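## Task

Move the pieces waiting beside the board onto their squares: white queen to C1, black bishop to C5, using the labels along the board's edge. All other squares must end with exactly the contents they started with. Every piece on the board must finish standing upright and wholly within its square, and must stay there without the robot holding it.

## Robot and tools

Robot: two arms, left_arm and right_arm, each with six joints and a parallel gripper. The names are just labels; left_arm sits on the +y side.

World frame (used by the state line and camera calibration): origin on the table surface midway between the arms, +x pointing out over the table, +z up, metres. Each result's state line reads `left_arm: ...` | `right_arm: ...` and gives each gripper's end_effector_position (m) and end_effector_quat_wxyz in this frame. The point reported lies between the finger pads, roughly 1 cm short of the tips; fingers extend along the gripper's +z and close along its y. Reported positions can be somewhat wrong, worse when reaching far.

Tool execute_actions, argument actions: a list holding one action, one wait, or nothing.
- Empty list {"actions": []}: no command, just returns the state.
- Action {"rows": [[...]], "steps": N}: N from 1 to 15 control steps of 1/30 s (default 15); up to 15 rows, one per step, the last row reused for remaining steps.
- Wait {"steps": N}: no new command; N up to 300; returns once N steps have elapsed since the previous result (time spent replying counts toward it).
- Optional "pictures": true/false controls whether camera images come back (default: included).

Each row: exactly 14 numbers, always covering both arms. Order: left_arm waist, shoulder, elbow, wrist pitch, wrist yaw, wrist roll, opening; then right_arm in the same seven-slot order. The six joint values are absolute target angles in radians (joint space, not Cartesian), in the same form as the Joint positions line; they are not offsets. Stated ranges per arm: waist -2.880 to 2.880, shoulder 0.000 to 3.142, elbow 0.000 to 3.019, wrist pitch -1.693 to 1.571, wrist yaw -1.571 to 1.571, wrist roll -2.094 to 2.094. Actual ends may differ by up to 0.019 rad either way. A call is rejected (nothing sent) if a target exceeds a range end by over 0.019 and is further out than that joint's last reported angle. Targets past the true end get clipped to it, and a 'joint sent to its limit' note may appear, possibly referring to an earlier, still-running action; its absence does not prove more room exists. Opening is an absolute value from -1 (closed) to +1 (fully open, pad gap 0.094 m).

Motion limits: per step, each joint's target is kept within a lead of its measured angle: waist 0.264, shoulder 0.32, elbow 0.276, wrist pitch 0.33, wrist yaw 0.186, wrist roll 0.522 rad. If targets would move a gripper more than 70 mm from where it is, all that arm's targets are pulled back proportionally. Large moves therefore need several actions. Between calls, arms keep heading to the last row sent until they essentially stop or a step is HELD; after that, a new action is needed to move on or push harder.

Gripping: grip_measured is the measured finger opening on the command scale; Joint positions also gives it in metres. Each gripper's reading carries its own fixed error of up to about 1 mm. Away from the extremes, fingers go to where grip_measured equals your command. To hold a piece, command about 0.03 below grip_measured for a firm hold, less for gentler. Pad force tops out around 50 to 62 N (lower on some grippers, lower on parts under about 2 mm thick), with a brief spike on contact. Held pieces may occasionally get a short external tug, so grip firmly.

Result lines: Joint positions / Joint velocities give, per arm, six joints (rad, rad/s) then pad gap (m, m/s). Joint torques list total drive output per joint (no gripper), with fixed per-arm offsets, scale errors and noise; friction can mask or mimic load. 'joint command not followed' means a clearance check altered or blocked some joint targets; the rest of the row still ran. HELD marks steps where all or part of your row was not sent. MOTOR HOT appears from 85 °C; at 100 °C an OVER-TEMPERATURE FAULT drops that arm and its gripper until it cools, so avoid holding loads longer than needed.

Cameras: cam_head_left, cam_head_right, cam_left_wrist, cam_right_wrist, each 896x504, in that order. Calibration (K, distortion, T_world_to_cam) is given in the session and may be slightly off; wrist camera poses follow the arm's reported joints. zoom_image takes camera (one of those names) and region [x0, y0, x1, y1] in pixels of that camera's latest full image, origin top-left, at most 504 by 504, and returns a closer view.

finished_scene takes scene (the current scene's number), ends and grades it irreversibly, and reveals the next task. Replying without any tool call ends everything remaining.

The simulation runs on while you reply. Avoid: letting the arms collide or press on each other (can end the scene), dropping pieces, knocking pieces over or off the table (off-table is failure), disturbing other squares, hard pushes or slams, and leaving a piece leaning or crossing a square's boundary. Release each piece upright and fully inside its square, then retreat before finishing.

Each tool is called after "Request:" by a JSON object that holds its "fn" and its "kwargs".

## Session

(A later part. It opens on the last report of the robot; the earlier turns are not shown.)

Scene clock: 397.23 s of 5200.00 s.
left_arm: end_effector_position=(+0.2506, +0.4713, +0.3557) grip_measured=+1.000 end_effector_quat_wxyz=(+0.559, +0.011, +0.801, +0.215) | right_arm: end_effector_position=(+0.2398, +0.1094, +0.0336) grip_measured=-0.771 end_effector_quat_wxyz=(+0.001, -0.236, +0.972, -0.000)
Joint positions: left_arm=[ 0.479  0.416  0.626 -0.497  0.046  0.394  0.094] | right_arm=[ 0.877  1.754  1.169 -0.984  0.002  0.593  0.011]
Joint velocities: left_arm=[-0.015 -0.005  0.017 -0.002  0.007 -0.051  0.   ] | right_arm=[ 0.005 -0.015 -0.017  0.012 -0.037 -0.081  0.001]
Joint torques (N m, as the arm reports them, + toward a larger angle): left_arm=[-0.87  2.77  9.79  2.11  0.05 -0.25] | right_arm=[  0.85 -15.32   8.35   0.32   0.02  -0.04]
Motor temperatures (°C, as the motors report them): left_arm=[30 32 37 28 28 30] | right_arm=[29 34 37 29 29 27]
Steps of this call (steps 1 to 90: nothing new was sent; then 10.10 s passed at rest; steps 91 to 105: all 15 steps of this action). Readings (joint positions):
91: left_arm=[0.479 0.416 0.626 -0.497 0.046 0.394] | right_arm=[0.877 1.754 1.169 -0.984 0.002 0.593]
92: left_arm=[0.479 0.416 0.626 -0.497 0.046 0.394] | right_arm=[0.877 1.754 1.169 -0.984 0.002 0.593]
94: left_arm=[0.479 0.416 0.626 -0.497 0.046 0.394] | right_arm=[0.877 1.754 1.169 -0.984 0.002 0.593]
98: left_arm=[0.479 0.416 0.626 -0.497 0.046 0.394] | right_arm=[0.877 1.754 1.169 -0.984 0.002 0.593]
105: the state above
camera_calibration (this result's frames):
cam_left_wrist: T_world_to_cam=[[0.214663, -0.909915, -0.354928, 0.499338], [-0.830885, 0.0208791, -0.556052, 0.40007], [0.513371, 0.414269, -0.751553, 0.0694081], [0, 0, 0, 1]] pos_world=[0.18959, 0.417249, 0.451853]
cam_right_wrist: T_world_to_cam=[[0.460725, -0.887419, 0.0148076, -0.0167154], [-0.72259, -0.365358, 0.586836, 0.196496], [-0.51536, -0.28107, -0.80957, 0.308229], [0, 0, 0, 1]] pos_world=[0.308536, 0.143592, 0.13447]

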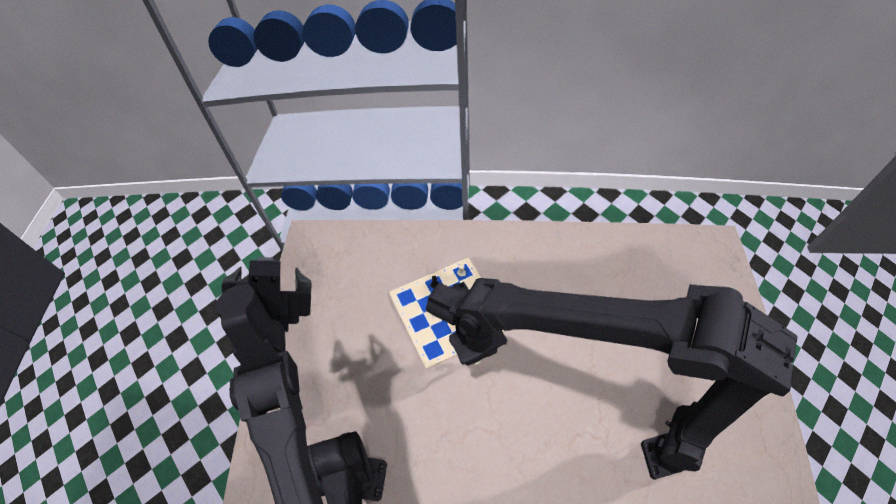

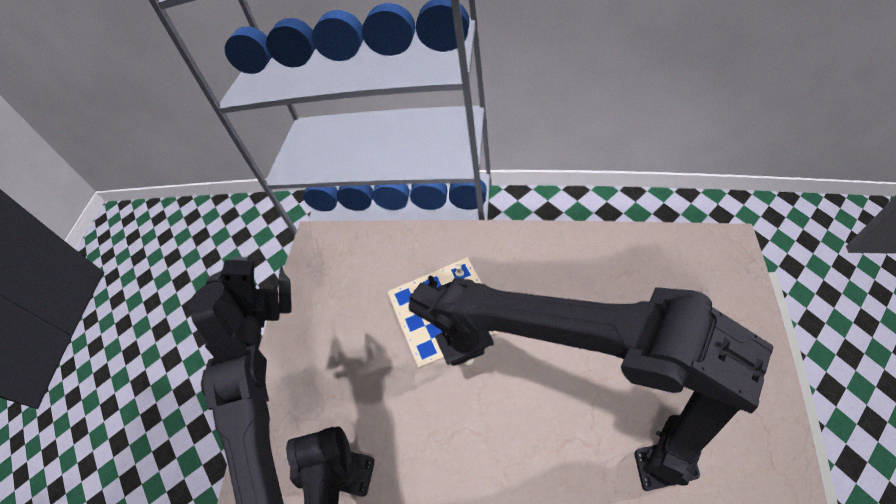

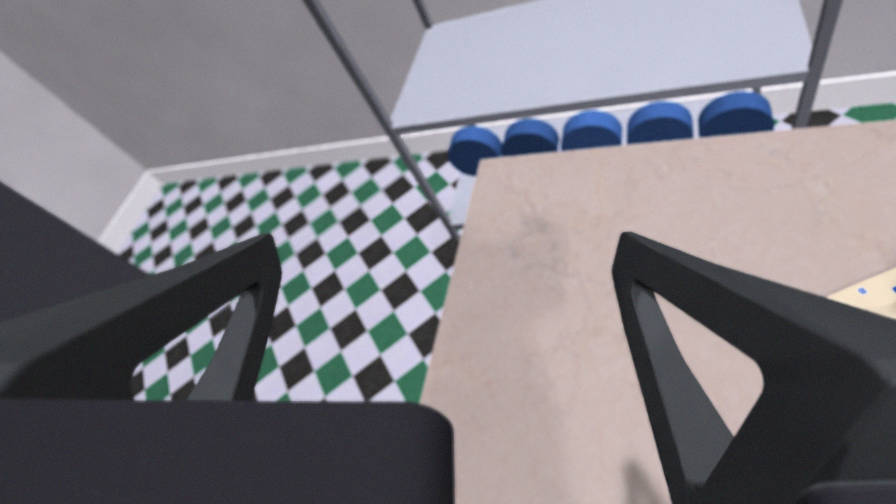

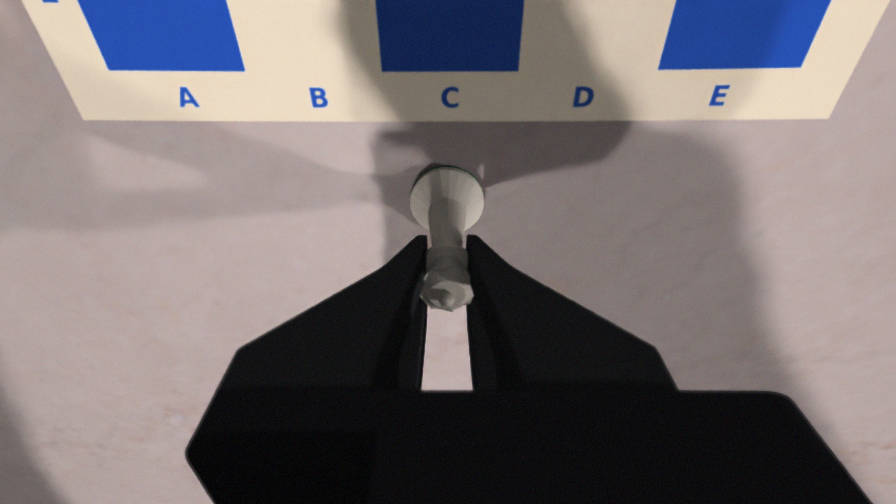

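Request:
{"fn": "execute_actions", "kwargs": {"actions": [{"rows":[[0.479,0.416,0.626,-0.497,0.046,0.394,1,0.869,1.756,1.195,-0.982,0.004,0.59,-0.81],[0.479,0.416,0.626,-0.497,0.046,0.394,1,0.869,1.756,1.212,-0.990,0.004,0.585,-0.81],[0.479,0.416,0.626,-0.497,0.046,0.394,1,0.869,1.756,1.221,-0.994,0.004,0.585,-0.81],[0.479,0.416,0.626,-0.497,0.046,0.394,1,0.869,1.756,1.227,-0.998,0.004,0.585,-0.81],[0.479,0.416,0.626,-0.497,0.046,0.394,1,0.869,1.756,1.234,-1.004,0.004,0.585,-0.81],[0.479,0.416,0.626,-0.497,0.046,0.394,1,0.869,1.756,1.242,-1.011,0.004,0.585,-0.81],[0.479,0.416,0.626,-0.497,0.046,0.394,1,0.869,1.756,1.250,-1.019,0.004,0.585,-0.81],[0.479,0.416,0.626,-0.497,0.046,0.394,1,0.869,1.756,1.258,-1.027,0.004,0.585,-0.81],[0.479,0.416,0.626,-0.497,0.046,0.394,1,0.869,1.756,1.266,-1.035,0.004,0.585,-0.81],[0.479,0.416,0.626,-0.497,0.046,0.394,1,0.868,1.758,1.274,-1.043,0.004,0.583,-0.81],[0.479,0.416,0.626,-0.497,0.046,0.394,1,0.866,1.761,1.282,-1.051,0.004,0.580,-0.81],[0.479,0.416,0.626,-0.497,0.046,0.394,1,0.863,1.765,1.290,-1.058,0.004,0.577,-0.81],[0.479,0.416,0.626,-0.497,0.046,0.394,1,0.860,1.770,1.298,-1.064,0.004,0.573,-0.81],[0.479,0.416,0.626,-0.497,0.046,0.394,1,0.856,1.775,1.306,-1.069,0.004,0.569,-0.81],[0.479,0.416,0.626,-0.497,0.046,0.394,1,0.852,1.780,1.314,-1.073,0.004,0.565,-0.81]],"steps":15}], "pictures": false}}

Request:
{"fn": "execute_actions", "kwargs": {"actions": [{"rows":[[0.479,0.416,0.626,-0.497,0.046,0.394,1,0.848,1.785,1.322,-1.076,0.004,0.561,-0.81],[0.479,0.416,0.626,-0.497,0.046,0.394,1,0.844,1.790,1.330,-1.079,0.004,0.557,-0.81],[0.479,0.416,0.626,-0.497,0.046,0.394,1,0.840,1.795,1.338,-1.082,0.004,0.553,-0.81],[0.479,0.416,0.626,-0.497,0.046,0.394,1,0.836,1.800,1.346,-1.084,0.004,0.549,-0.81],[0.479,0.416,0.626,-0.497,0.046,0.394,1,0.832,1.805,1.354,-1.086,0.004,0.545,-0.81],[0.479,0.416,0.626,-0.497,0.046,0.394,1,0.828,1.810,1.362,-1.088,0.004,0.541,-0.81],[0.479,0.416,0.626,-0.497,0.046,0.394,1,0.824,1.815,1.370,-1.090,0.004,0.537,-0.81],[0.479,0.416,0.626,-0.497,0.046,0.394,1,0.820,1.820,1.378,-1.092,0.004,0.533,-0.81],[0.479,0.416,0.626,-0.497,0.046,0.394,1,0.817,1.825,1.386,-1.094,0.004,0.529,-0.81],[0.479,0.416,0.626,-0.497,0.046,0.394,1,0.814,1.830,1.394,-1.096,0.004,0.526,-0.81],[0.479,0.416,0.626,-0.497,0.046,0.394,1,0.811,1.834,1.402,-1.098,0.004,0.523,-0.81],[0.479,0.416,0.626,-0.497,0.046,0.394,1,0.809,1.838,1.409,-1.100,0.004,0.521,-0.81],[0.479,0.416,0.626,-0.497,0.046,0.394,1,0.808,1.841,1.415,-1.101,0.004,0.519,-0.81],[0.479,0.416,0.626,-0.497,0.046,0.394,1,0.807,1.844,1.419,-1.102,0.004,0.518,-0.81],[0.479,0.416,0.626,-0.497,0.046,0.394,1,0.806,1.846,1.422,-1.103,0.004,0.518,-0.81]],"steps":15}], "pictures": false}}

Request:
{"fn": "execute_actions", "kwargs": {"actions": [{"steps":15}]}}

Scene clock: 427.03 s of 5200.00 s.
left_arm: end_effector_position=(+0.2506, +0.4713, +0.3557) grip_measured=+1.000 end_effector_quat_wxyz=(+0.559, +0.011, +0.801, +0.215) | right_arm: end_effector_position=(+0.2510, +0.1245, +0.0587) grip_measured=-0.771 end_effector_quat_wxyz=(+0.004, -0.239, +0.971, +0.003)
Joint positions: left_arm=[ 0.479  0.416  0.626 -0.497  0.046  0.394  0.094] | right_arm=[ 0.871  1.757  1.251 -1.055  0.002  0.583  0.011]
Joint velocities: left_arm=[-0.005 -0.015  0.012  0.002 -0.037  0.022  0.   ] | right_arm=[-0.073  0.063  0.281 -0.154  0.066 -0.125  0.001]
Joint torques (N m, as the arm reports them, + toward a larger angle): left_arm=[-0.38  2.17  9.7   1.96  0.04 -0.23] | right_arm=[  0.34 -14.48  11.71  -0.32   0.08  -0.1 ]
Motor temperatures (°C, as the motors report them): left_arm=[30 32 37 28 28 30] | right_arm=[29 34 37 29 29 27]
Steps of this call (steps 1 to 15: the robot went on to your last target; steps 16 to 90: nothing new was sent; then 26.30 s passed at rest; steps 91 to 105: all 15 steps of this action). Readings (joint positions):
91: left_arm=[0.479 0.416 0.626 -0.497 0.046 0.394] | right_arm=[0.877 1.754 1.169 -0.984 0.002 0.593]
92: left_arm=[0.479 0.416 0.626 -0.497 0.046 0.394] | right_arm=[0.877 1.754 1.169 -0.984 0.002 0.593]
94: left_arm=[0.479 0.416 0.626 -0.497 0.046 0.394] | right_arm=[0.877 1.754 1.169 -0.986 0.002 0.593]
98: left_arm=[0.479 0.416 0.626 -0.497 0.046 0.394] | right_arm=[0.877 1.754 1.186 -1.007 0.002 0.592]
105: the state above

Scene clock: 427.53 s of 5200.00 s.
left_arm: end_effector_position=(+0.2506, +0.4713, +0.3557) grip_measured=+1.000 end_effector_quat_wxyz=(+0.559, +0.011, +0.801, +0.215) | right_arm: end_effector_position=(+0.2939, +0.1355, +0.0560) grip_measured=-0.771 end_effector_quat_wxyz=(+0.001, -0.233, +0.972, -0.001)
Joint positions: left_arm=[ 0.479  0.416  0.626 -0.497  0.046  0.394  0.094] | right_arm=[ 0.81   1.838  1.36  -1.093  0.002  0.534  0.011]
Joint velocities: left_arm=[-0.005 -0.015  0.002  0.007 -0.037 -0.007  0.   ] | right_arm=[-0.054  0.083  0.144 -0.042 -0.007 -0.066  0.001]
Joint torques (N m, as the arm reports them, + toward a larger angle): left_arm=[-0.57  1.87  9.55  1.84  0.05 -0.24] | right_arm=[  1.16 -16.94  12.08  -0.38   0.07  -0.11]
Motor temperatures (°C, as the motors report them): left_arm=[30 32 37 28 28 30] | right_arm=[29 34 37 29 29 27]
Steps of this call (steps 1 to 15: all 15 steps of this action). Readings (joint positions):
1: left_arm=[0.479 0.416 0.626 -0.497 0.046 0.394] | right_arm=[0.868 1.760 1.260 -1.060 0.002 0.580]
2: left_arm=[0.479 0.416 0.626 -0.497 0.046 0.394] | right_arm=[0.864 1.764 1.269 -1.064 0.002 0.577]
4: left_arm=[0.479 0.416 0.626 -0.497 0.046 0.394] | right_arm=[0.855 1.774 1.285 -1.070 0.002 0.570]
8: left_arm=[0.479 0.416 0.626 -0.497 0.046 0.394] | right_arm=[0.835 1.800 1.314 -1.080 0.002 0.556]
15: the state above

Scene clock: 428.03 s of 5200.00 s.
left_arm: end_effector_position=(+0.2506, +0.4713, +0.3557) grip_measured=+1.000 end_effector_quat_wxyz=(+0.559, +0.011, +0.801, +0.215) | right_arm: end_effector_position=(+0.2961, +0.1379, +0.0574) grip_measured=-0.771 end_effector_quat_wxyz=(+0.002, -0.237, +0.972, +0.000)
Joint positions: left_arm=[ 0.479  0.416  0.626 -0.497  0.046  0.394  0.094] | right_arm=[ 0.809  1.842  1.37  -1.095  0.002  0.525  0.011]
Joint velocities: left_arm=[-0.015  0.005 -0.007  0.002  0.022  0.037  0.   ] | right_arm=[ 0.005 -0.005  0.012  0.012  0.081  0.037  0.   ]
Joint torques (N m, as the arm reports them, + toward a larger angle): left_arm=[-0.79  2.73  9.54  2.04  0.02 -0.26] | right_arm=[  0.85 -17.42  12.31  -0.33   0.02  -0.11]
Motor temperatures (°C, as the motors report them): left_arm=[30 32 37 28 28 30] | right_arm=[29 34 37 29 29 27]
Steps of this call (steps 1 to 15: the robot went on to your last target). Readings (joint positions):
1: left_arm=[0.479 0.416 0.626 -0.497 0.046 0.394] | right_arm=[0.809 1.841 1.364 -1.093 0.002 0.532]
2: left_arm=[0.479 0.416 0.626 -0.497 0.046 0.394] | right_arm=[0.809 1.842 1.367 -1.093 0.002 0.531]
4: left_arm=[0.479 0.416 0.626 -0.497 0.046 0.394] | right_arm=[0.809 1.842 1.369 -1.094 0.002 0.529]
8: left_arm=[0.479 0.416 0.626 -0.497 0.046 0.394] | right_arm=[0.809 1.842 1.370 -1.095 0.002 0.526]
15: the state above
All arms were judged still, so your last target was given up. Only a new action makes them travel on or press farther. Fingers that are still opening or closing keep moving.
camera_calibration (this result's frames):
cam_left_wrist: T_world_to_cam=[[0.214663, -0.909915, -0.354928, 0.499338], [-0.830885, 0.0208791, -0.556052, 0.40007], [0.513371, 0.414269, -0.751553, 0.0694081], [0, 0, 0, 1]] pos_world=[0.18959, 0.417249, 0.451853]
cam_right_wrist: T_world_to_cam=[[0.461051, -0.88726, 0.0142091, -0.0178007], [-0.722944, -0.366285, 0.585821, 0.233884], [-0.514571, -0.280366, -0.810316, 0.36429], [0, 0, 0, 1]] pos_world=[0.364745, 0.172009, 0.158429]

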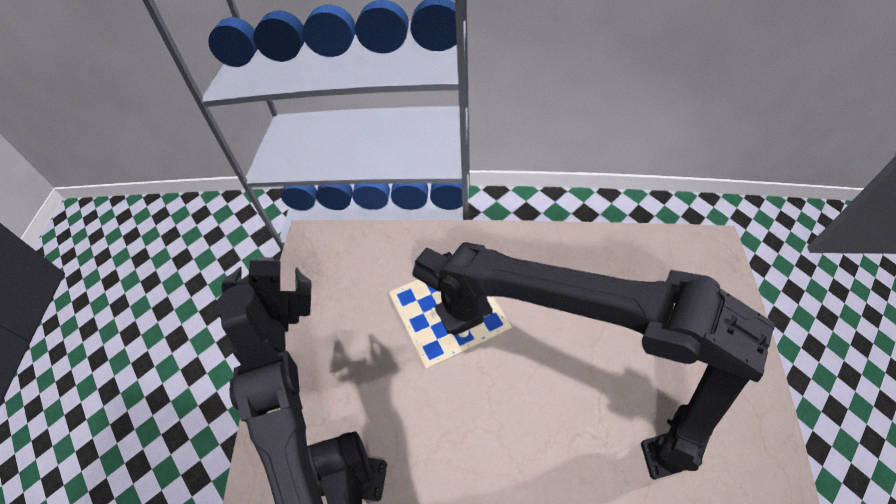

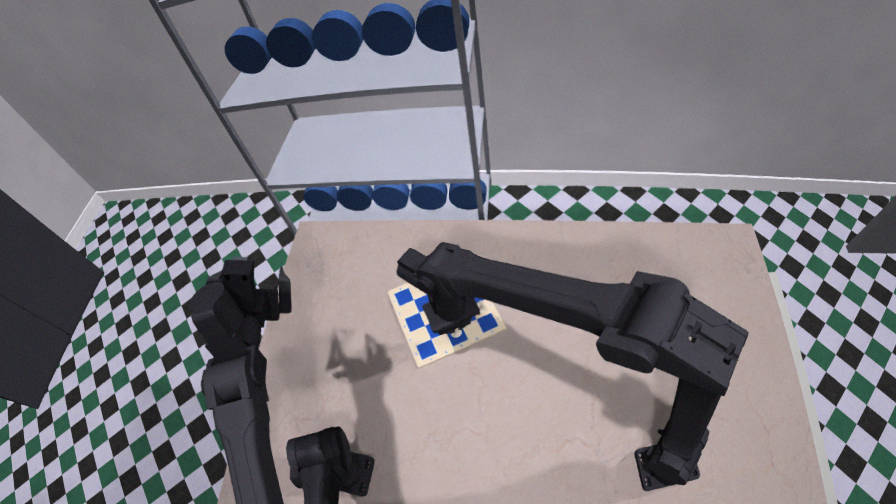

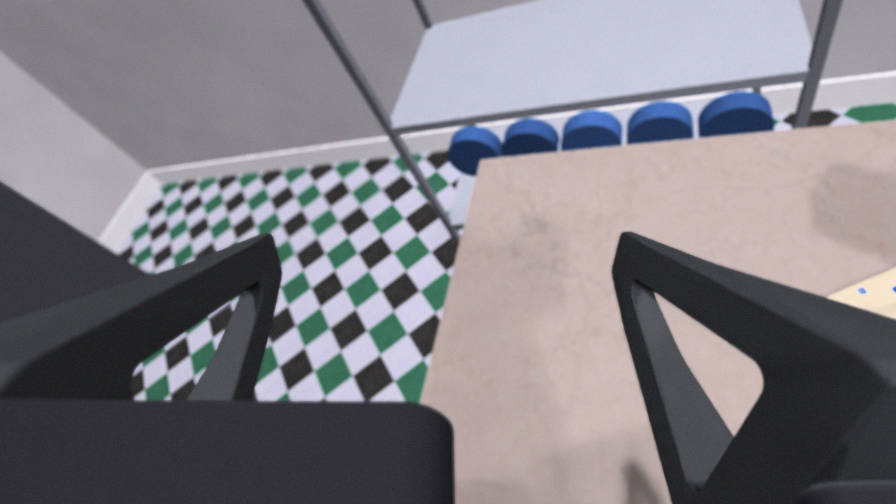

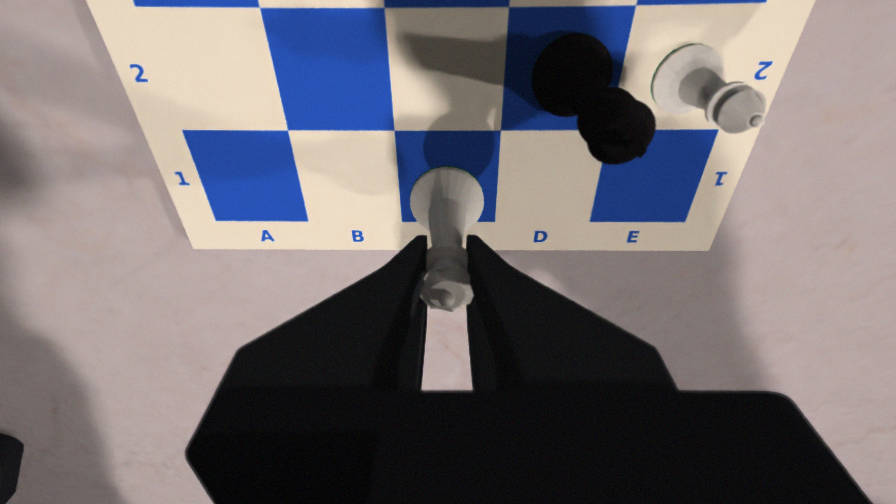

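Request:
{"fn": "execute_actions", "kwargs": {"actions": [{"rows":[[0.479,0.416,0.626,-0.497,0.046,0.394,1,0.806,1.848,1.395,-1.092,0.004,0.518,-0.81],[0.479,0.416,0.626,-0.497,0.046,0.394,1,0.806,1.850,1.377,-1.085,0.004,0.518,-0.81],[0.479,0.416,0.626,-0.497,0.046,0.394,1,0.806,1.852,1.375,-1.083,0.004,0.518,-0.81],[0.479,0.416,0.626,-0.497,0.046,0.394,1,0.806,1.8535,1.3735,-1.081,0.004,0.518,-0.81],[0.479,0.416,0.626,-0.497,0.046,0.394,1,0.806,1.855,1.372,-1.078,0.004,0.518,-0.81],[0.479,0.416,0.626,-0.497,0.046,0.394,1,0.806,1.8565,1.3705,-1.075,0.004,0.518,-0.81],[0.479,0.416,0.626,-0.497,0.046,0.394,1,0.806,1.858,1.369,-1.072,0.004,0.518,-0.81],[0.479,0.416,0.626,-0.497,0.046,0.394,1,0.806,1.859,1.368,-1.069,0.004,0.518,-0.81],[0.479,0.416,0.626,-0.497,0.046,0.394,1,0.806,1.860,1.367,-1.066,0.004,0.518,-0.81],[0.479,0.416,0.626,-0.497,0.046,0.394,1,0.806,1.861,1.366,-1.063,0.004,0.518,-0.81],[0.479,0.416,0.626,-0.497,0.046,0.394,1,0.806,1.862,1.365,-1.060,0.004,0.518,-0.81],[0.479,0.416,0.626,-0.497,0.046,0.394,1,0.806,1.863,1.364,-1.057,0.004,0.518,-0.81],[0.479,0.416,0.626,-0.497,0.046,0.394,1,0.806,1.864,1.363,-1.054,0.004,0.518,-0.81],[0.479,0.416,0.626,-0.497,0.046,0.394,1,0.806,1.865,1.362,-1.051,0.004,0.518,-0.81],[0.479,0.416,0.626,-0.497,0.046,0.394,1,0.806,1.866,1.361,-1.048,0.004,0.518,-0.81]],"steps":15}], "pictures": false}}

Request:
{"fn": "execute_actions", "kwargs": {"actions": [{"steps":15}]}}

Scene clock: 446.73 s of 5200.00 s.
left_arm: end_effector_position=(+0.2506, +0.4713, +0.3557) grip_measured=+1.000 end_effector_quat_wxyz=(+0.559, +0.011, +0.801, +0.215) | right_arm: end_effector_position=(+0.2970, +0.1393, +0.0470) grip_measured=-0.771 end_effector_quat_wxyz=(+0.004, -0.237, +0.972, +0.002)
Joint positions: left_arm=[ 0.479  0.416  0.626 -0.497  0.046  0.394  0.094] | right_arm=[ 0.809  1.855  1.358 -1.065  0.002  0.525  0.011]
Joint velocities: left_arm=[ 0.015 -0.005  0.002 -0.002  0.007 -0.007  0.   ] | right_arm=[ 0.005  0.054 -0.022  0.1    0.007  0.007  0.001]
Joint torques (N m, as the arm reports them, + toward a larger angle): left_arm=[-0.72  2.33  9.64  2.07  0.04 -0.24] | right_arm=[  1.03 -16.93   8.43   0.3    0.05  -0.13]
Motor temperatures (°C, as the motors report them): left_arm=[30 32 37 28 28 30] | right_arm=[29 34 39 29 29 27]
Steps of this call (steps 1 to 90: nothing new was sent; then 15.20 s passed at rest; steps 91 to 105: all 15 steps of this action). Readings (joint positions):
91: left_arm=[0.479 0.416 0.626 -0.497 0.046 0.394] | right_arm=[0.809 1.842 1.370 -1.095 0.002 0.525]
92: left_arm=[0.479 0.416 0.626 -0.497 0.046 0.394] | right_arm=[0.809 1.842 1.370 -1.095 0.002 0.525]
94: left_arm=[0.479 0.416 0.626 -0.497 0.046 0.394] | right_arm=[0.809 1.842 1.370 -1.094 0.002 0.525]
98: left_arm=[0.479 0.416 0.626 -0.497 0.046 0.394] | right_arm=[0.809 1.844 1.368 -1.085 0.002 0.525]
105: the state above

Scene clock: 447.23 s of 5200.00 s.
left_arm: end_effector_position=(+0.2506, +0.4713, +0.3557) grip_measured=+1.000 end_effector_quat_wxyz=(+0.559, +0.011, +0.801, +0.215) | right_arm: end_effector_position=(+0.2968, +0.1390, +0.0431) grip_measured=-0.771 end_effector_quat_wxyz=(+0.003, -0.237, +0.972, +0.001)
Joint positions: left_arm=[ 0.479  0.416  0.626 -0.497  0.046  0.394  0.094] | right_arm=[ 0.809  1.861  1.355 -1.059  0.002  0.525  0.011]
Joint velocities: left_arm=[-0.015 -0.005 -0.012  0.007  0.007  0.037  0.   ] | right_arm=[-0.015  0.005  0.017 -0.007  0.007 -0.037  0.   ]
Joint torques (N m, as the arm reports them, + toward a larger angle): left_arm=[-1.02  2.77  9.55  1.72  0.08 -0.27] | right_arm=[  0.8  -17.42   8.52   0.29   0.05  -0.08]
Motor temperatures (°C, as the motors report them): left_arm=[30 32 37 28 28 30] | right_arm=[29 34 38 29 29 27]
Steps of this call (steps 1 to 15: the robot went on to your last target). Readings (joint positions):
1: left_arm=[0.479 0.416 0.626 -0.497 0.046 0.394] | right_arm=[0.809 1.857 1.357 -1.062 0.002 0.525]
2: left_arm=[0.479 0.416 0.626 -0.497 0.046 0.394] | right_arm=[0.809 1.858 1.356 -1.061 0.002 0.525]
4: left_arm=[0.479 0.416 0.626 -0.497 0.046 0.394] | right_arm=[0.809 1.860 1.356 -1.060 0.002 0.525]
8: left_arm=[0.479 0.416 0.626 -0.497 0.046 0.394] | right_arm=[0.809 1.861 1.355 -1.059 0.002 0.525]
15: the state above
All arms were judged still, so your last target was given up. Only a new action makes them travel on or press farther. Fingers that are still opening or closing keep moving.
camera_calibration (this result's frames):
cam_left_wrist: T_world_to_cam=[[0.214663, -0.909915, -0.354928, 0.499338], [-0.830885, 0.0208791, -0.556052, 0.40007], [0.513371, 0.414269, -0.751553, 0.0694081], [0, 0, 0, 1]] pos_world=[0.18959, 0.417249, 0.451853]
cam_right_wrist: T_world_to_cam=[[0.461029, -0.887294, 0.0126829, -0.0168976], [-0.723904, -0.36779, 0.58369, 0.243756], [-0.51324, -0.278279, -0.811878, 0.352666], [0, 0, 0, 1]] pos_world=[0.365248, 0.172797, 0.144259]

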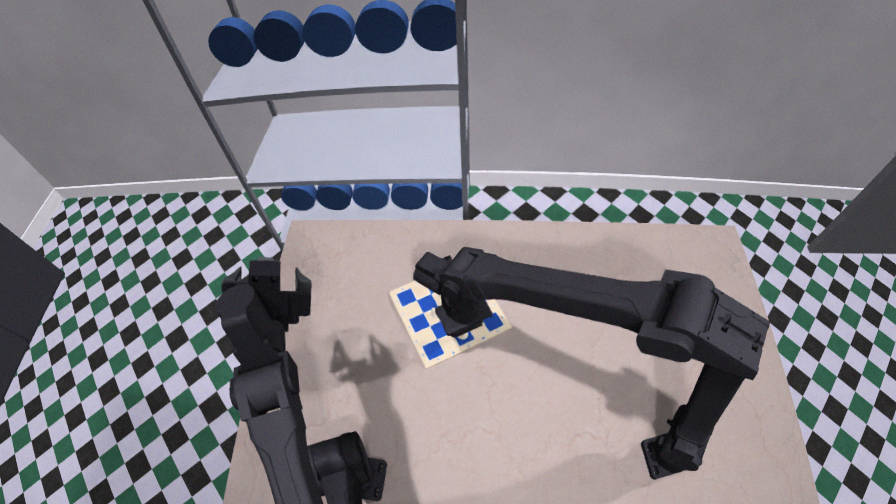

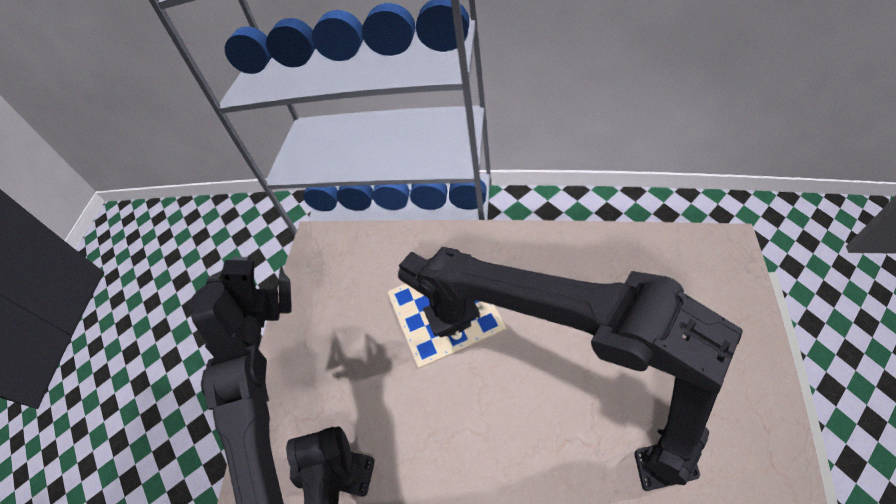

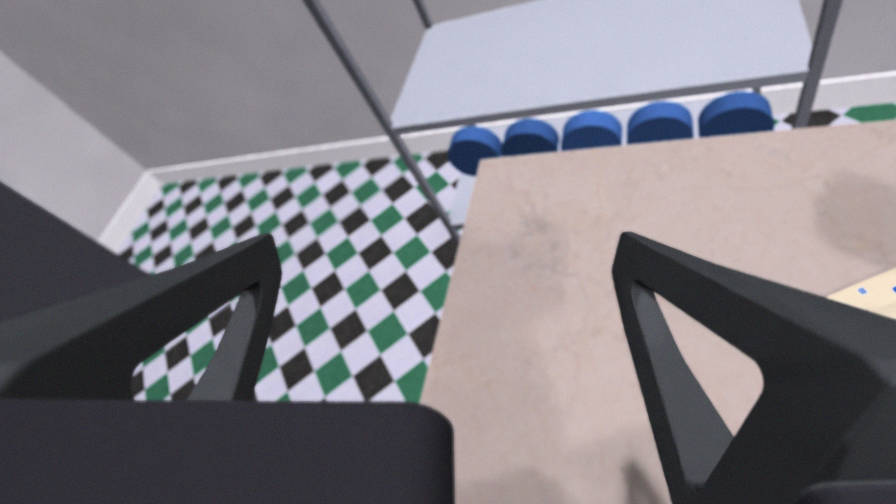

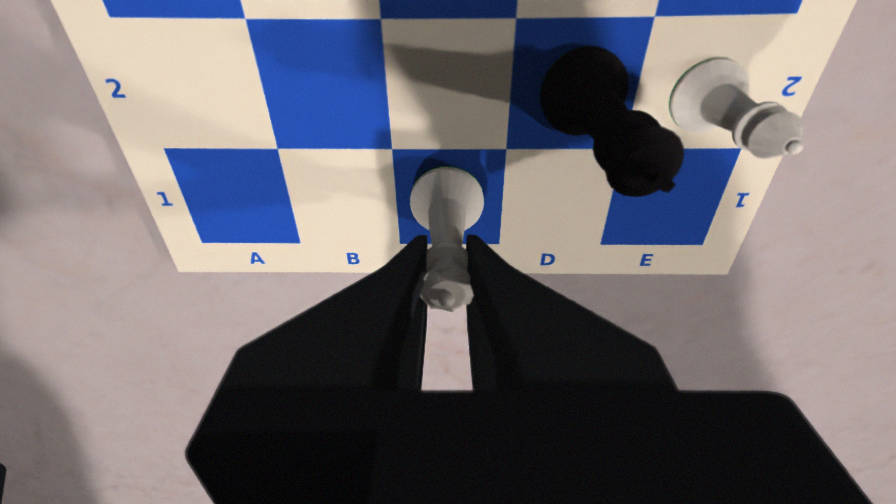

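Request:
{"fn": "execute_actions", "kwargs": {"actions": [{"rows":[[0.479,0.416,0.626,-0.497,0.046,0.394,1,0.806,1.866,1.360,-1.047,0.004,0.518,-0.81],[0.479,0.416,0.626,-0.497,0.046,0.394,1,0.806,1.866,1.359,-1.046,0.004,0.518,-0.81],[0.479,0.416,0.626,-0.497,0.046,0.394,1,0.806,1.866,1.358,-1.045,0.004,0.518,-0.81],[0.479,0.416,0.626,-0.497,0.046,0.394,1,0.806,1.866,1.357,-1.044,0.004,0.518,-0.81],[0.479,0.416,0.626,-0.497,0.046,0.394,1,0.806,1.866,1.356,-1.043,0.004,0.518,-0.81],[0.479,0.416,0.626,-0.497,0.046,0.394,1,0.806,1.866,1.355,-1.043,0.004,0.518,-0.81],[0.479,0.416,0.626,-0.497,0.046,0.394,1,0.806,1.866,1.354,-1.043,0.004,0.518,-0.81],[0.479,0.416,0.626,-0.497,0.046,0.394,1,0.806,1.866,1.353,-1.043,0.004,0.518,-0.81]],"steps":15}], "pictures": false}}

Request:
{"fn": "execute_actions", "kwargs": {"actions": [{"rows":[[0.479,0.416,0.626,-0.497,0.046,0.394,1,0.806,1.866,1.353,-1.043,0.004,0.518,-0.81],[0.479,0.416,0.626,-0.497,0.046,0.394,1,0.806,1.866,1.353,-1.043,0.004,0.518,-0.81],[0.479,0.416,0.626,-0.497,0.046,0.394,1,0.806,1.862,1.36,-1.043,0.004,0.518,-0.79],[0.479,0.416,0.626,-0.497,0.046,0.394,1,0.806,1.862,1.36,-1.043,0.004,0.518,-0.77],[0.479,0.416,0.626,-0.497,0.046,0.394,1,0.806,1.862,1.36,-1.043,0.004,0.518,-0.75],[0.479,0.416,0.626,-0.497,0.046,0.394,1,0.806,1.862,1.36,-1.043,0.004,0.518,-0.73],[0.479,0.416,0.626,-0.497,0.046,0.394,1,0.806,1.862,1.36,-1.043,0.004,0.518,-0.71],[0.479,0.416,0.626,-0.497,0.046,0.394,1,0.806,1.862,1.36,-1.043,0.004,0.518,-0.68],[0.479,0.416,0.626,-0.497,0.046,0.394,1,0.806,1.862,1.36,-1.043,0.004,0.518,-0.62],[0.479,0.416,0.626,-0.497,0.046,0.394,1,0.806,1.862,1.36,-1.043,0.004,0.518,-0.52],[0.479,0.416,0.626,-0.497,0.046,0.394,1,0.806,1.862,1.36,-1.043,0.004,0.518,-0.4],[0.479,0.416,0.626,-0.497,0.046,0.394,1,0.806,1.862,1.36,-1.043,0.004,0.518,-0.3]],"steps":15}], "pictures": false}}

Request:
{"fn": "execute_actions", "kwargs": {"actions": [{"rows":[[0.479,0.416,0.626,-0.497,0.046,0.394,1,0.806,1.848,1.36,-1.05,0.004,0.518,-0.3],[0.479,0.416,0.626,-0.497,0.046,0.394,1,0.806,1.836,1.36,-1.056,0.004,0.518,-0.3],[0.479,0.416,0.626,-0.497,0.046,0.394,1,0.806,1.826,1.36,-1.060,0.004,0.518,-0.3],[0.479,0.416,0.626,-0.497,0.046,0.394,1,0.806,1.816,1.36,-1.063,0.004,0.518,-0.3],[0.479,0.416,0.626,-0.497,0.046,0.394,1,0.806,1.806,1.36,-1.066,0.004,0.518,-0.3],[0.479,0.416,0.626,-0.497,0.046,0.394,1,0.806,1.796,1.36,-1.070,0.004,0.518,-0.3],[0.479,0.416,0.626,-0.497,0.046,0.394,1,0.806,1.786,1.36,-1.074,0.004,0.518,-0.3],[0.479,0.416,0.626,-0.497,0.046,0.394,1,0.806,1.776,1.36,-1.078,0.004,0.518,-0.3],[0.479,0.416,0.626,-0.497,0.046,0.394,1,0.806,1.766,1.36,-1.082,0.004,0.518,-0.3],[0.479,0.416,0.626,-0.497,0.046,0.394,1,0.806,1.756,1.36,-1.086,0.004,0.518,-0.3],[0.479,0.416,0.626,-0.497,0.046,0.394,1,0.806,1.747,1.36,-1.090,0.004,0.518,-0.3],[0.479,0.416,0.626,-0.497,0.046,0.394,1,0.806,1.739,1.36,-1.094,0.004,0.518,-0.3],[0.479,0.416,0.626,-0.497,0.046,0.394,1,0.806,1.732,1.36,-1.098,0.004,0.518,-0.3],[0.479,0.416,0.626,-0.497,0.046,0.394,1,0.806,1.727,1.36,-1.101,0.004,0.518,-0.3],[0.479,0.416,0.626,-0.497,0.046,0.394,1,0.806,1.724,1.36,-1.103,0.004,0.518,-0.3]],"steps":15}], "pictures": false}}

Request:
{"fn": "execute_actions", "kwargs": {"actions": [{"steps":12}]}}

Scene clock: 496.43 s of 5200.00 s.
left_arm: end_effector_position=(+0.2506, +0.4713, +0.3557) grip_measured=+1.000 end_effector_quat_wxyz=(+0.559, +0.011, +0.801, +0.215) | right_arm: end_effector_position=(+0.2957, +0.1373, +0.0405) grip_measured=-0.771 end_effector_quat_wxyz=(+0.002, -0.237, +0.972, +0.001)
Joint positions: left_arm=[ 0.479  0.416  0.626 -0.497  0.046  0.394  0.094] | right_arm=[ 0.809  1.861  1.348 -1.054  0.002  0.525  0.011]
Joint velocities: left_arm=[-0.024 -0.015 -0.012  0.002 -0.007 -0.022  0.   ] | right_arm=[-0.015 -0.005 -0.002 -0.017 -0.007 -0.037 -0.001]
Joint torques (N m, as the arm reports them, + toward a larger angle): left_arm=[-0.4   2.58  9.57  2.    0.02 -0.25] | right_arm=[  1.48 -17.03   8.56   0.29   0.02  -0.11]
Motor temperatures (°C, as the motors report them): left_arm=[30 32 37 28 28 30] | right_arm=[29 34 37 29 29 27]
Steps of this call (steps 1 to 90: nothing new was sent; then 45.70 s passed at rest; steps 91 to 105: all 15 steps of this action). Readings (joint positions):
91: left_arm=[0.479 0.416 0.626 -0.497 0.046 0.394] | right_arm=[0.809 1.861 1.355 -1.059 0.002 0.525]
92: left_arm=[0.479 0.416 0.626 -0.497 0.046 0.394] | right_arm=[0.809 1.861 1.355 -1.059 0.002 0.525]
94: left_arm=[0.479 0.416 0.626 -0.497 0.046 0.394] | right_arm=[0.809 1.861 1.355 -1.057 0.002 0.525]
98: left_arm=[0.479 0.416 0.626 -0.497 0.046 0.394] | right_arm=[0.809 1.861 1.352 -1.054 0.002 0.525]
105: the state above

Scene clock: 496.93 s of 5200.00 s.
left_arm: end_effector_position=(+0.2506, +0.4713, +0.3557) grip_measured=+1.000 end_effector_quat_wxyz=(+0.559, +0.011, +0.801, +0.215) | right_arm: end_effector_position=(+0.2957, +0.1373, +0.0405) grip_measured=-0.303 end_effector_quat_wxyz=(+0.002, -0.237, +0.972, +0.001)
Joint positions: left_arm=[ 0.479  0.416  0.626 -0.497  0.046  0.394  0.094] | right_arm=[ 0.809  1.861  1.348 -1.054  0.002  0.525  0.033]
Joint velocities: left_arm=[-0.024 -0.015 -0.007 -0.007  0.037  0.022  0.   ] | right_arm=[-0.005 -0.005 -0.007  0.002 -0.007 -0.022  0.001]
Joint torques (N m, as the arm reports them, + toward a larger angle): left_arm=[-0.47  2.7   9.62  1.95  0.04 -0.25] | right_arm=[  1.55 -17.54   9.15   0.28   0.04  -0.09]
Motor temperatures (°C, as the motors report them): left_arm=[30 32 37 28 28 30] | right_arm=[29 34 37 29 29 27]
Steps of this call (steps 1 to 15: all 15 steps of this action). Readings (joint positions):
1: left_arm=[0.479 0.416 0.626 -0.497 0.046 0.394] | right_arm=[0.809 1.861 1.348 -1.054 0.002 0.525]
2: left_arm=[0.479 0.416 0.626 -0.497 0.046 0.394] | right_arm=[0.809 1.861 1.348 -1.054 0.002 0.525]
4: left_arm=[0.479 0.416 0.626 -0.497 0.046 0.394] | right_arm=[0.809 1.861 1.348 -1.054 0.002 0.525]
8: left_arm=[0.479 0.416 0.626 -0.497 0.046 0.394] | right_arm=[0.809 1.861 1.348 -1.054 0.002 0.525]
15: the state above

Scene clock: 497.43 s of 5200.00 s.
left_arm: end_effector_position=(+0.2506, +0.4713, +0.3557) grip_measured=+1.000 end_effector_quat_wxyz=(+0.559, +0.011, +0.801, +0.215) | right_arm: end_effector_position=(+0.2946, +0.1355, +0.0931) grip_measured=-0.302 end_effector_quat_wxyz=(+0.027, -0.237, +0.971, +0.024)
Joint positions: left_arm=[ 0.479  0.416  0.626 -0.497  0.046  0.394  0.094] | right_arm=[ 0.809  1.756  1.348 -1.089  0.002  0.525  0.033]
Joint velocities: left_arm=[-0.005 -0.005 -0.007 -0.007 -0.037  0.007  0.   ] | right_arm=[-0.024 -0.357  0.007 -0.095 -0.022 -0.007 -0.   ]
Joint torques (N m, as the arm reports them, + toward a larger angle): left_arm=[-0.15  1.76  9.85  1.83  0.05 -0.26] | right_arm=[  0.36 -17.07   9.41  -0.15   0.05  -0.11]
Motor temperatures (°C, as the motors report them): left_arm=[30 32 37 28 28 30] | right_arm=[29 34 37 29 29 27]
Steps of this call (steps 1 to 15: all 15 steps of this action). Readings (joint positions):
1: left_arm=[0.479 0.416 0.626 -0.497 0.046 0.394] | right_arm=[0.809 1.861 1.348 -1.054 0.002 0.525]
2: left_arm=[0.479 0.416 0.626 -0.497 0.046 0.394] | right_arm=[0.809 1.861 1.348 -1.054 0.002 0.525]
4: left_arm=[0.479 0.416 0.626 -0.497 0.046 0.394] | right_arm=[0.809 1.859 1.348 -1.054 0.002 0.525]
8: left_arm=[0.479 0.416 0.626 -0.497 0.046 0.394] | right_arm=[0.809 1.841 1.348 -1.064 0.002 0.525]
15: the state above

Scene clock: 497.83 s of 5200.00 s.
left_arm: end_effector_position=(+0.2506, +0.4713, +0.3557) grip_measured=+1.000 end_effector_quat_wxyz=(+0.559, +0.011, +0.801, +0.215) | right_arm: end_effector_position=(+0.2942, +0.1350, +0.1084) grip_measured=-0.302 end_effector_quat_wxyz=(+0.036, -0.236, +0.970, +0.033)
Joint positions: left_arm=[ 0.479  0.416  0.626 -0.497  0.046  0.394  0.094] | right_arm=[ 0.809  1.726  1.348 -1.096  0.002  0.525  0.033]
Joint velocities: left_arm=[-0.005 -0.005 -0.007  0.007 -0.051  0.022  0.   ] | right_arm=[-0.005  0.005  0.002 -0.017 -0.007  0.022  0.001]
Joint torques (N m, as the arm reports them, + toward a larger angle): left_arm=[-0.6   2.65  9.61  1.94  0.05 -0.29] | right_arm=[  0.95 -15.99   9.65  -0.04   0.08  -0.1 ]
Motor temperatures (°C, as the motors report them): left_arm=[30 32 37 28 28 30] | right_arm=[29 34 37 29 29 27]
Steps of this call (steps 1 to 12: the robot went on to your last target). Readings (joint positions):
1: left_arm=[0.479 0.416 0.626 -0.497 0.046 0.394] | right_arm=[0.809 1.746 1.348 -1.092 0.002 0.525]
2: left_arm=[0.479 0.416 0.626 -0.497 0.046 0.394] | right_arm=[0.809 1.737 1.348 -1.093 0.002 0.525]
4: left_arm=[0.479 0.416 0.626 -0.497 0.046 0.394] | right_arm=[0.809 1.727 1.348 -1.094 0.002 0.525]
8: left_arm=[0.479 0.416 0.626 -0.497 0.046 0.394] | right_arm=[0.809 1.726 1.348 -1.096 0.002 0.525]
12: the state above
camera_calibration (this result's frames):
cam_left_wrist: T_world_to_cam=[[0.214663, -0.909915, -0.354928, 0.499338], [-0.830885, 0.0208791, -0.556052, 0.40007], [0.513371, 0.414269, -0.751553, 0.0694081], [0, 0, 0, 1]] pos_world=[0.18959, 0.417249, 0.451853]
cam_right_wrist: T_world_to_cam=[[0.461856, -0.886353, -0.0326785, -0.0155426], [-0.750677, -0.410252, 0.517859, 0.223068], [-0.472412, -0.214645, -0.854842, 0.387341], [0, 0, 0, 1]] pos_world=[0.357615, 0.160879, 0.21509]

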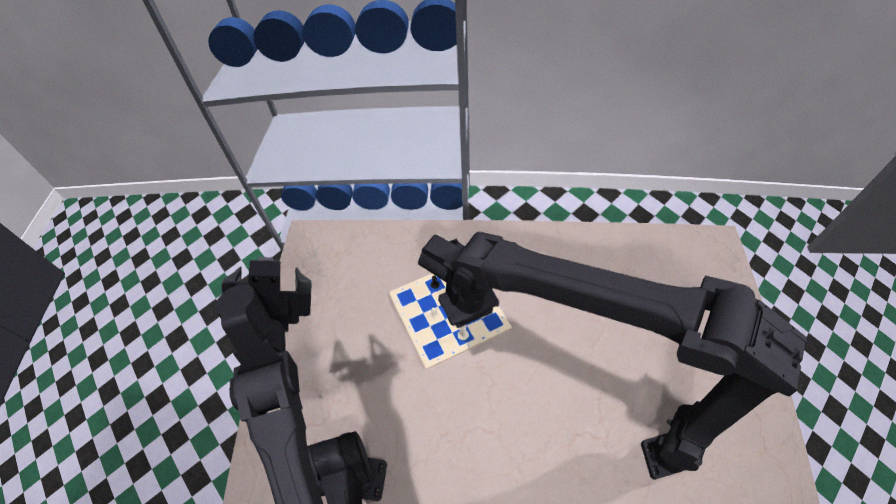

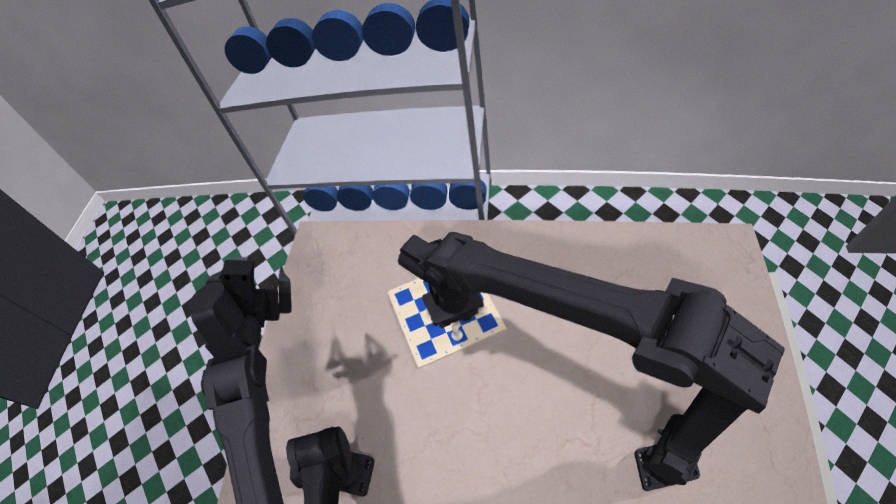

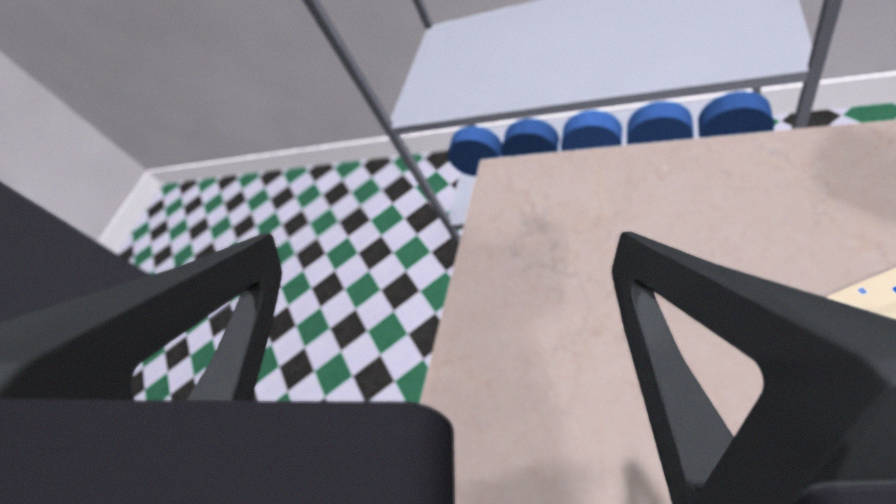

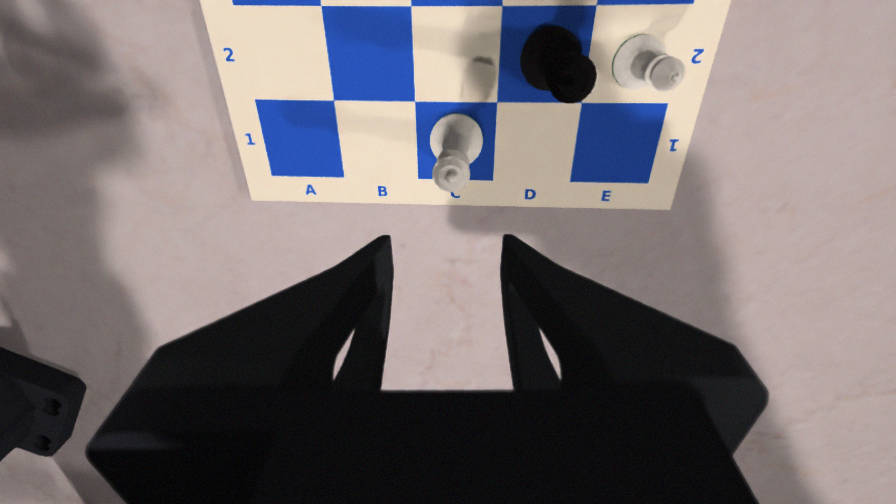

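Request:
{"fn": "finished_scene", "kwargs": {"scene": 2}}

The scene is finished: the task was done.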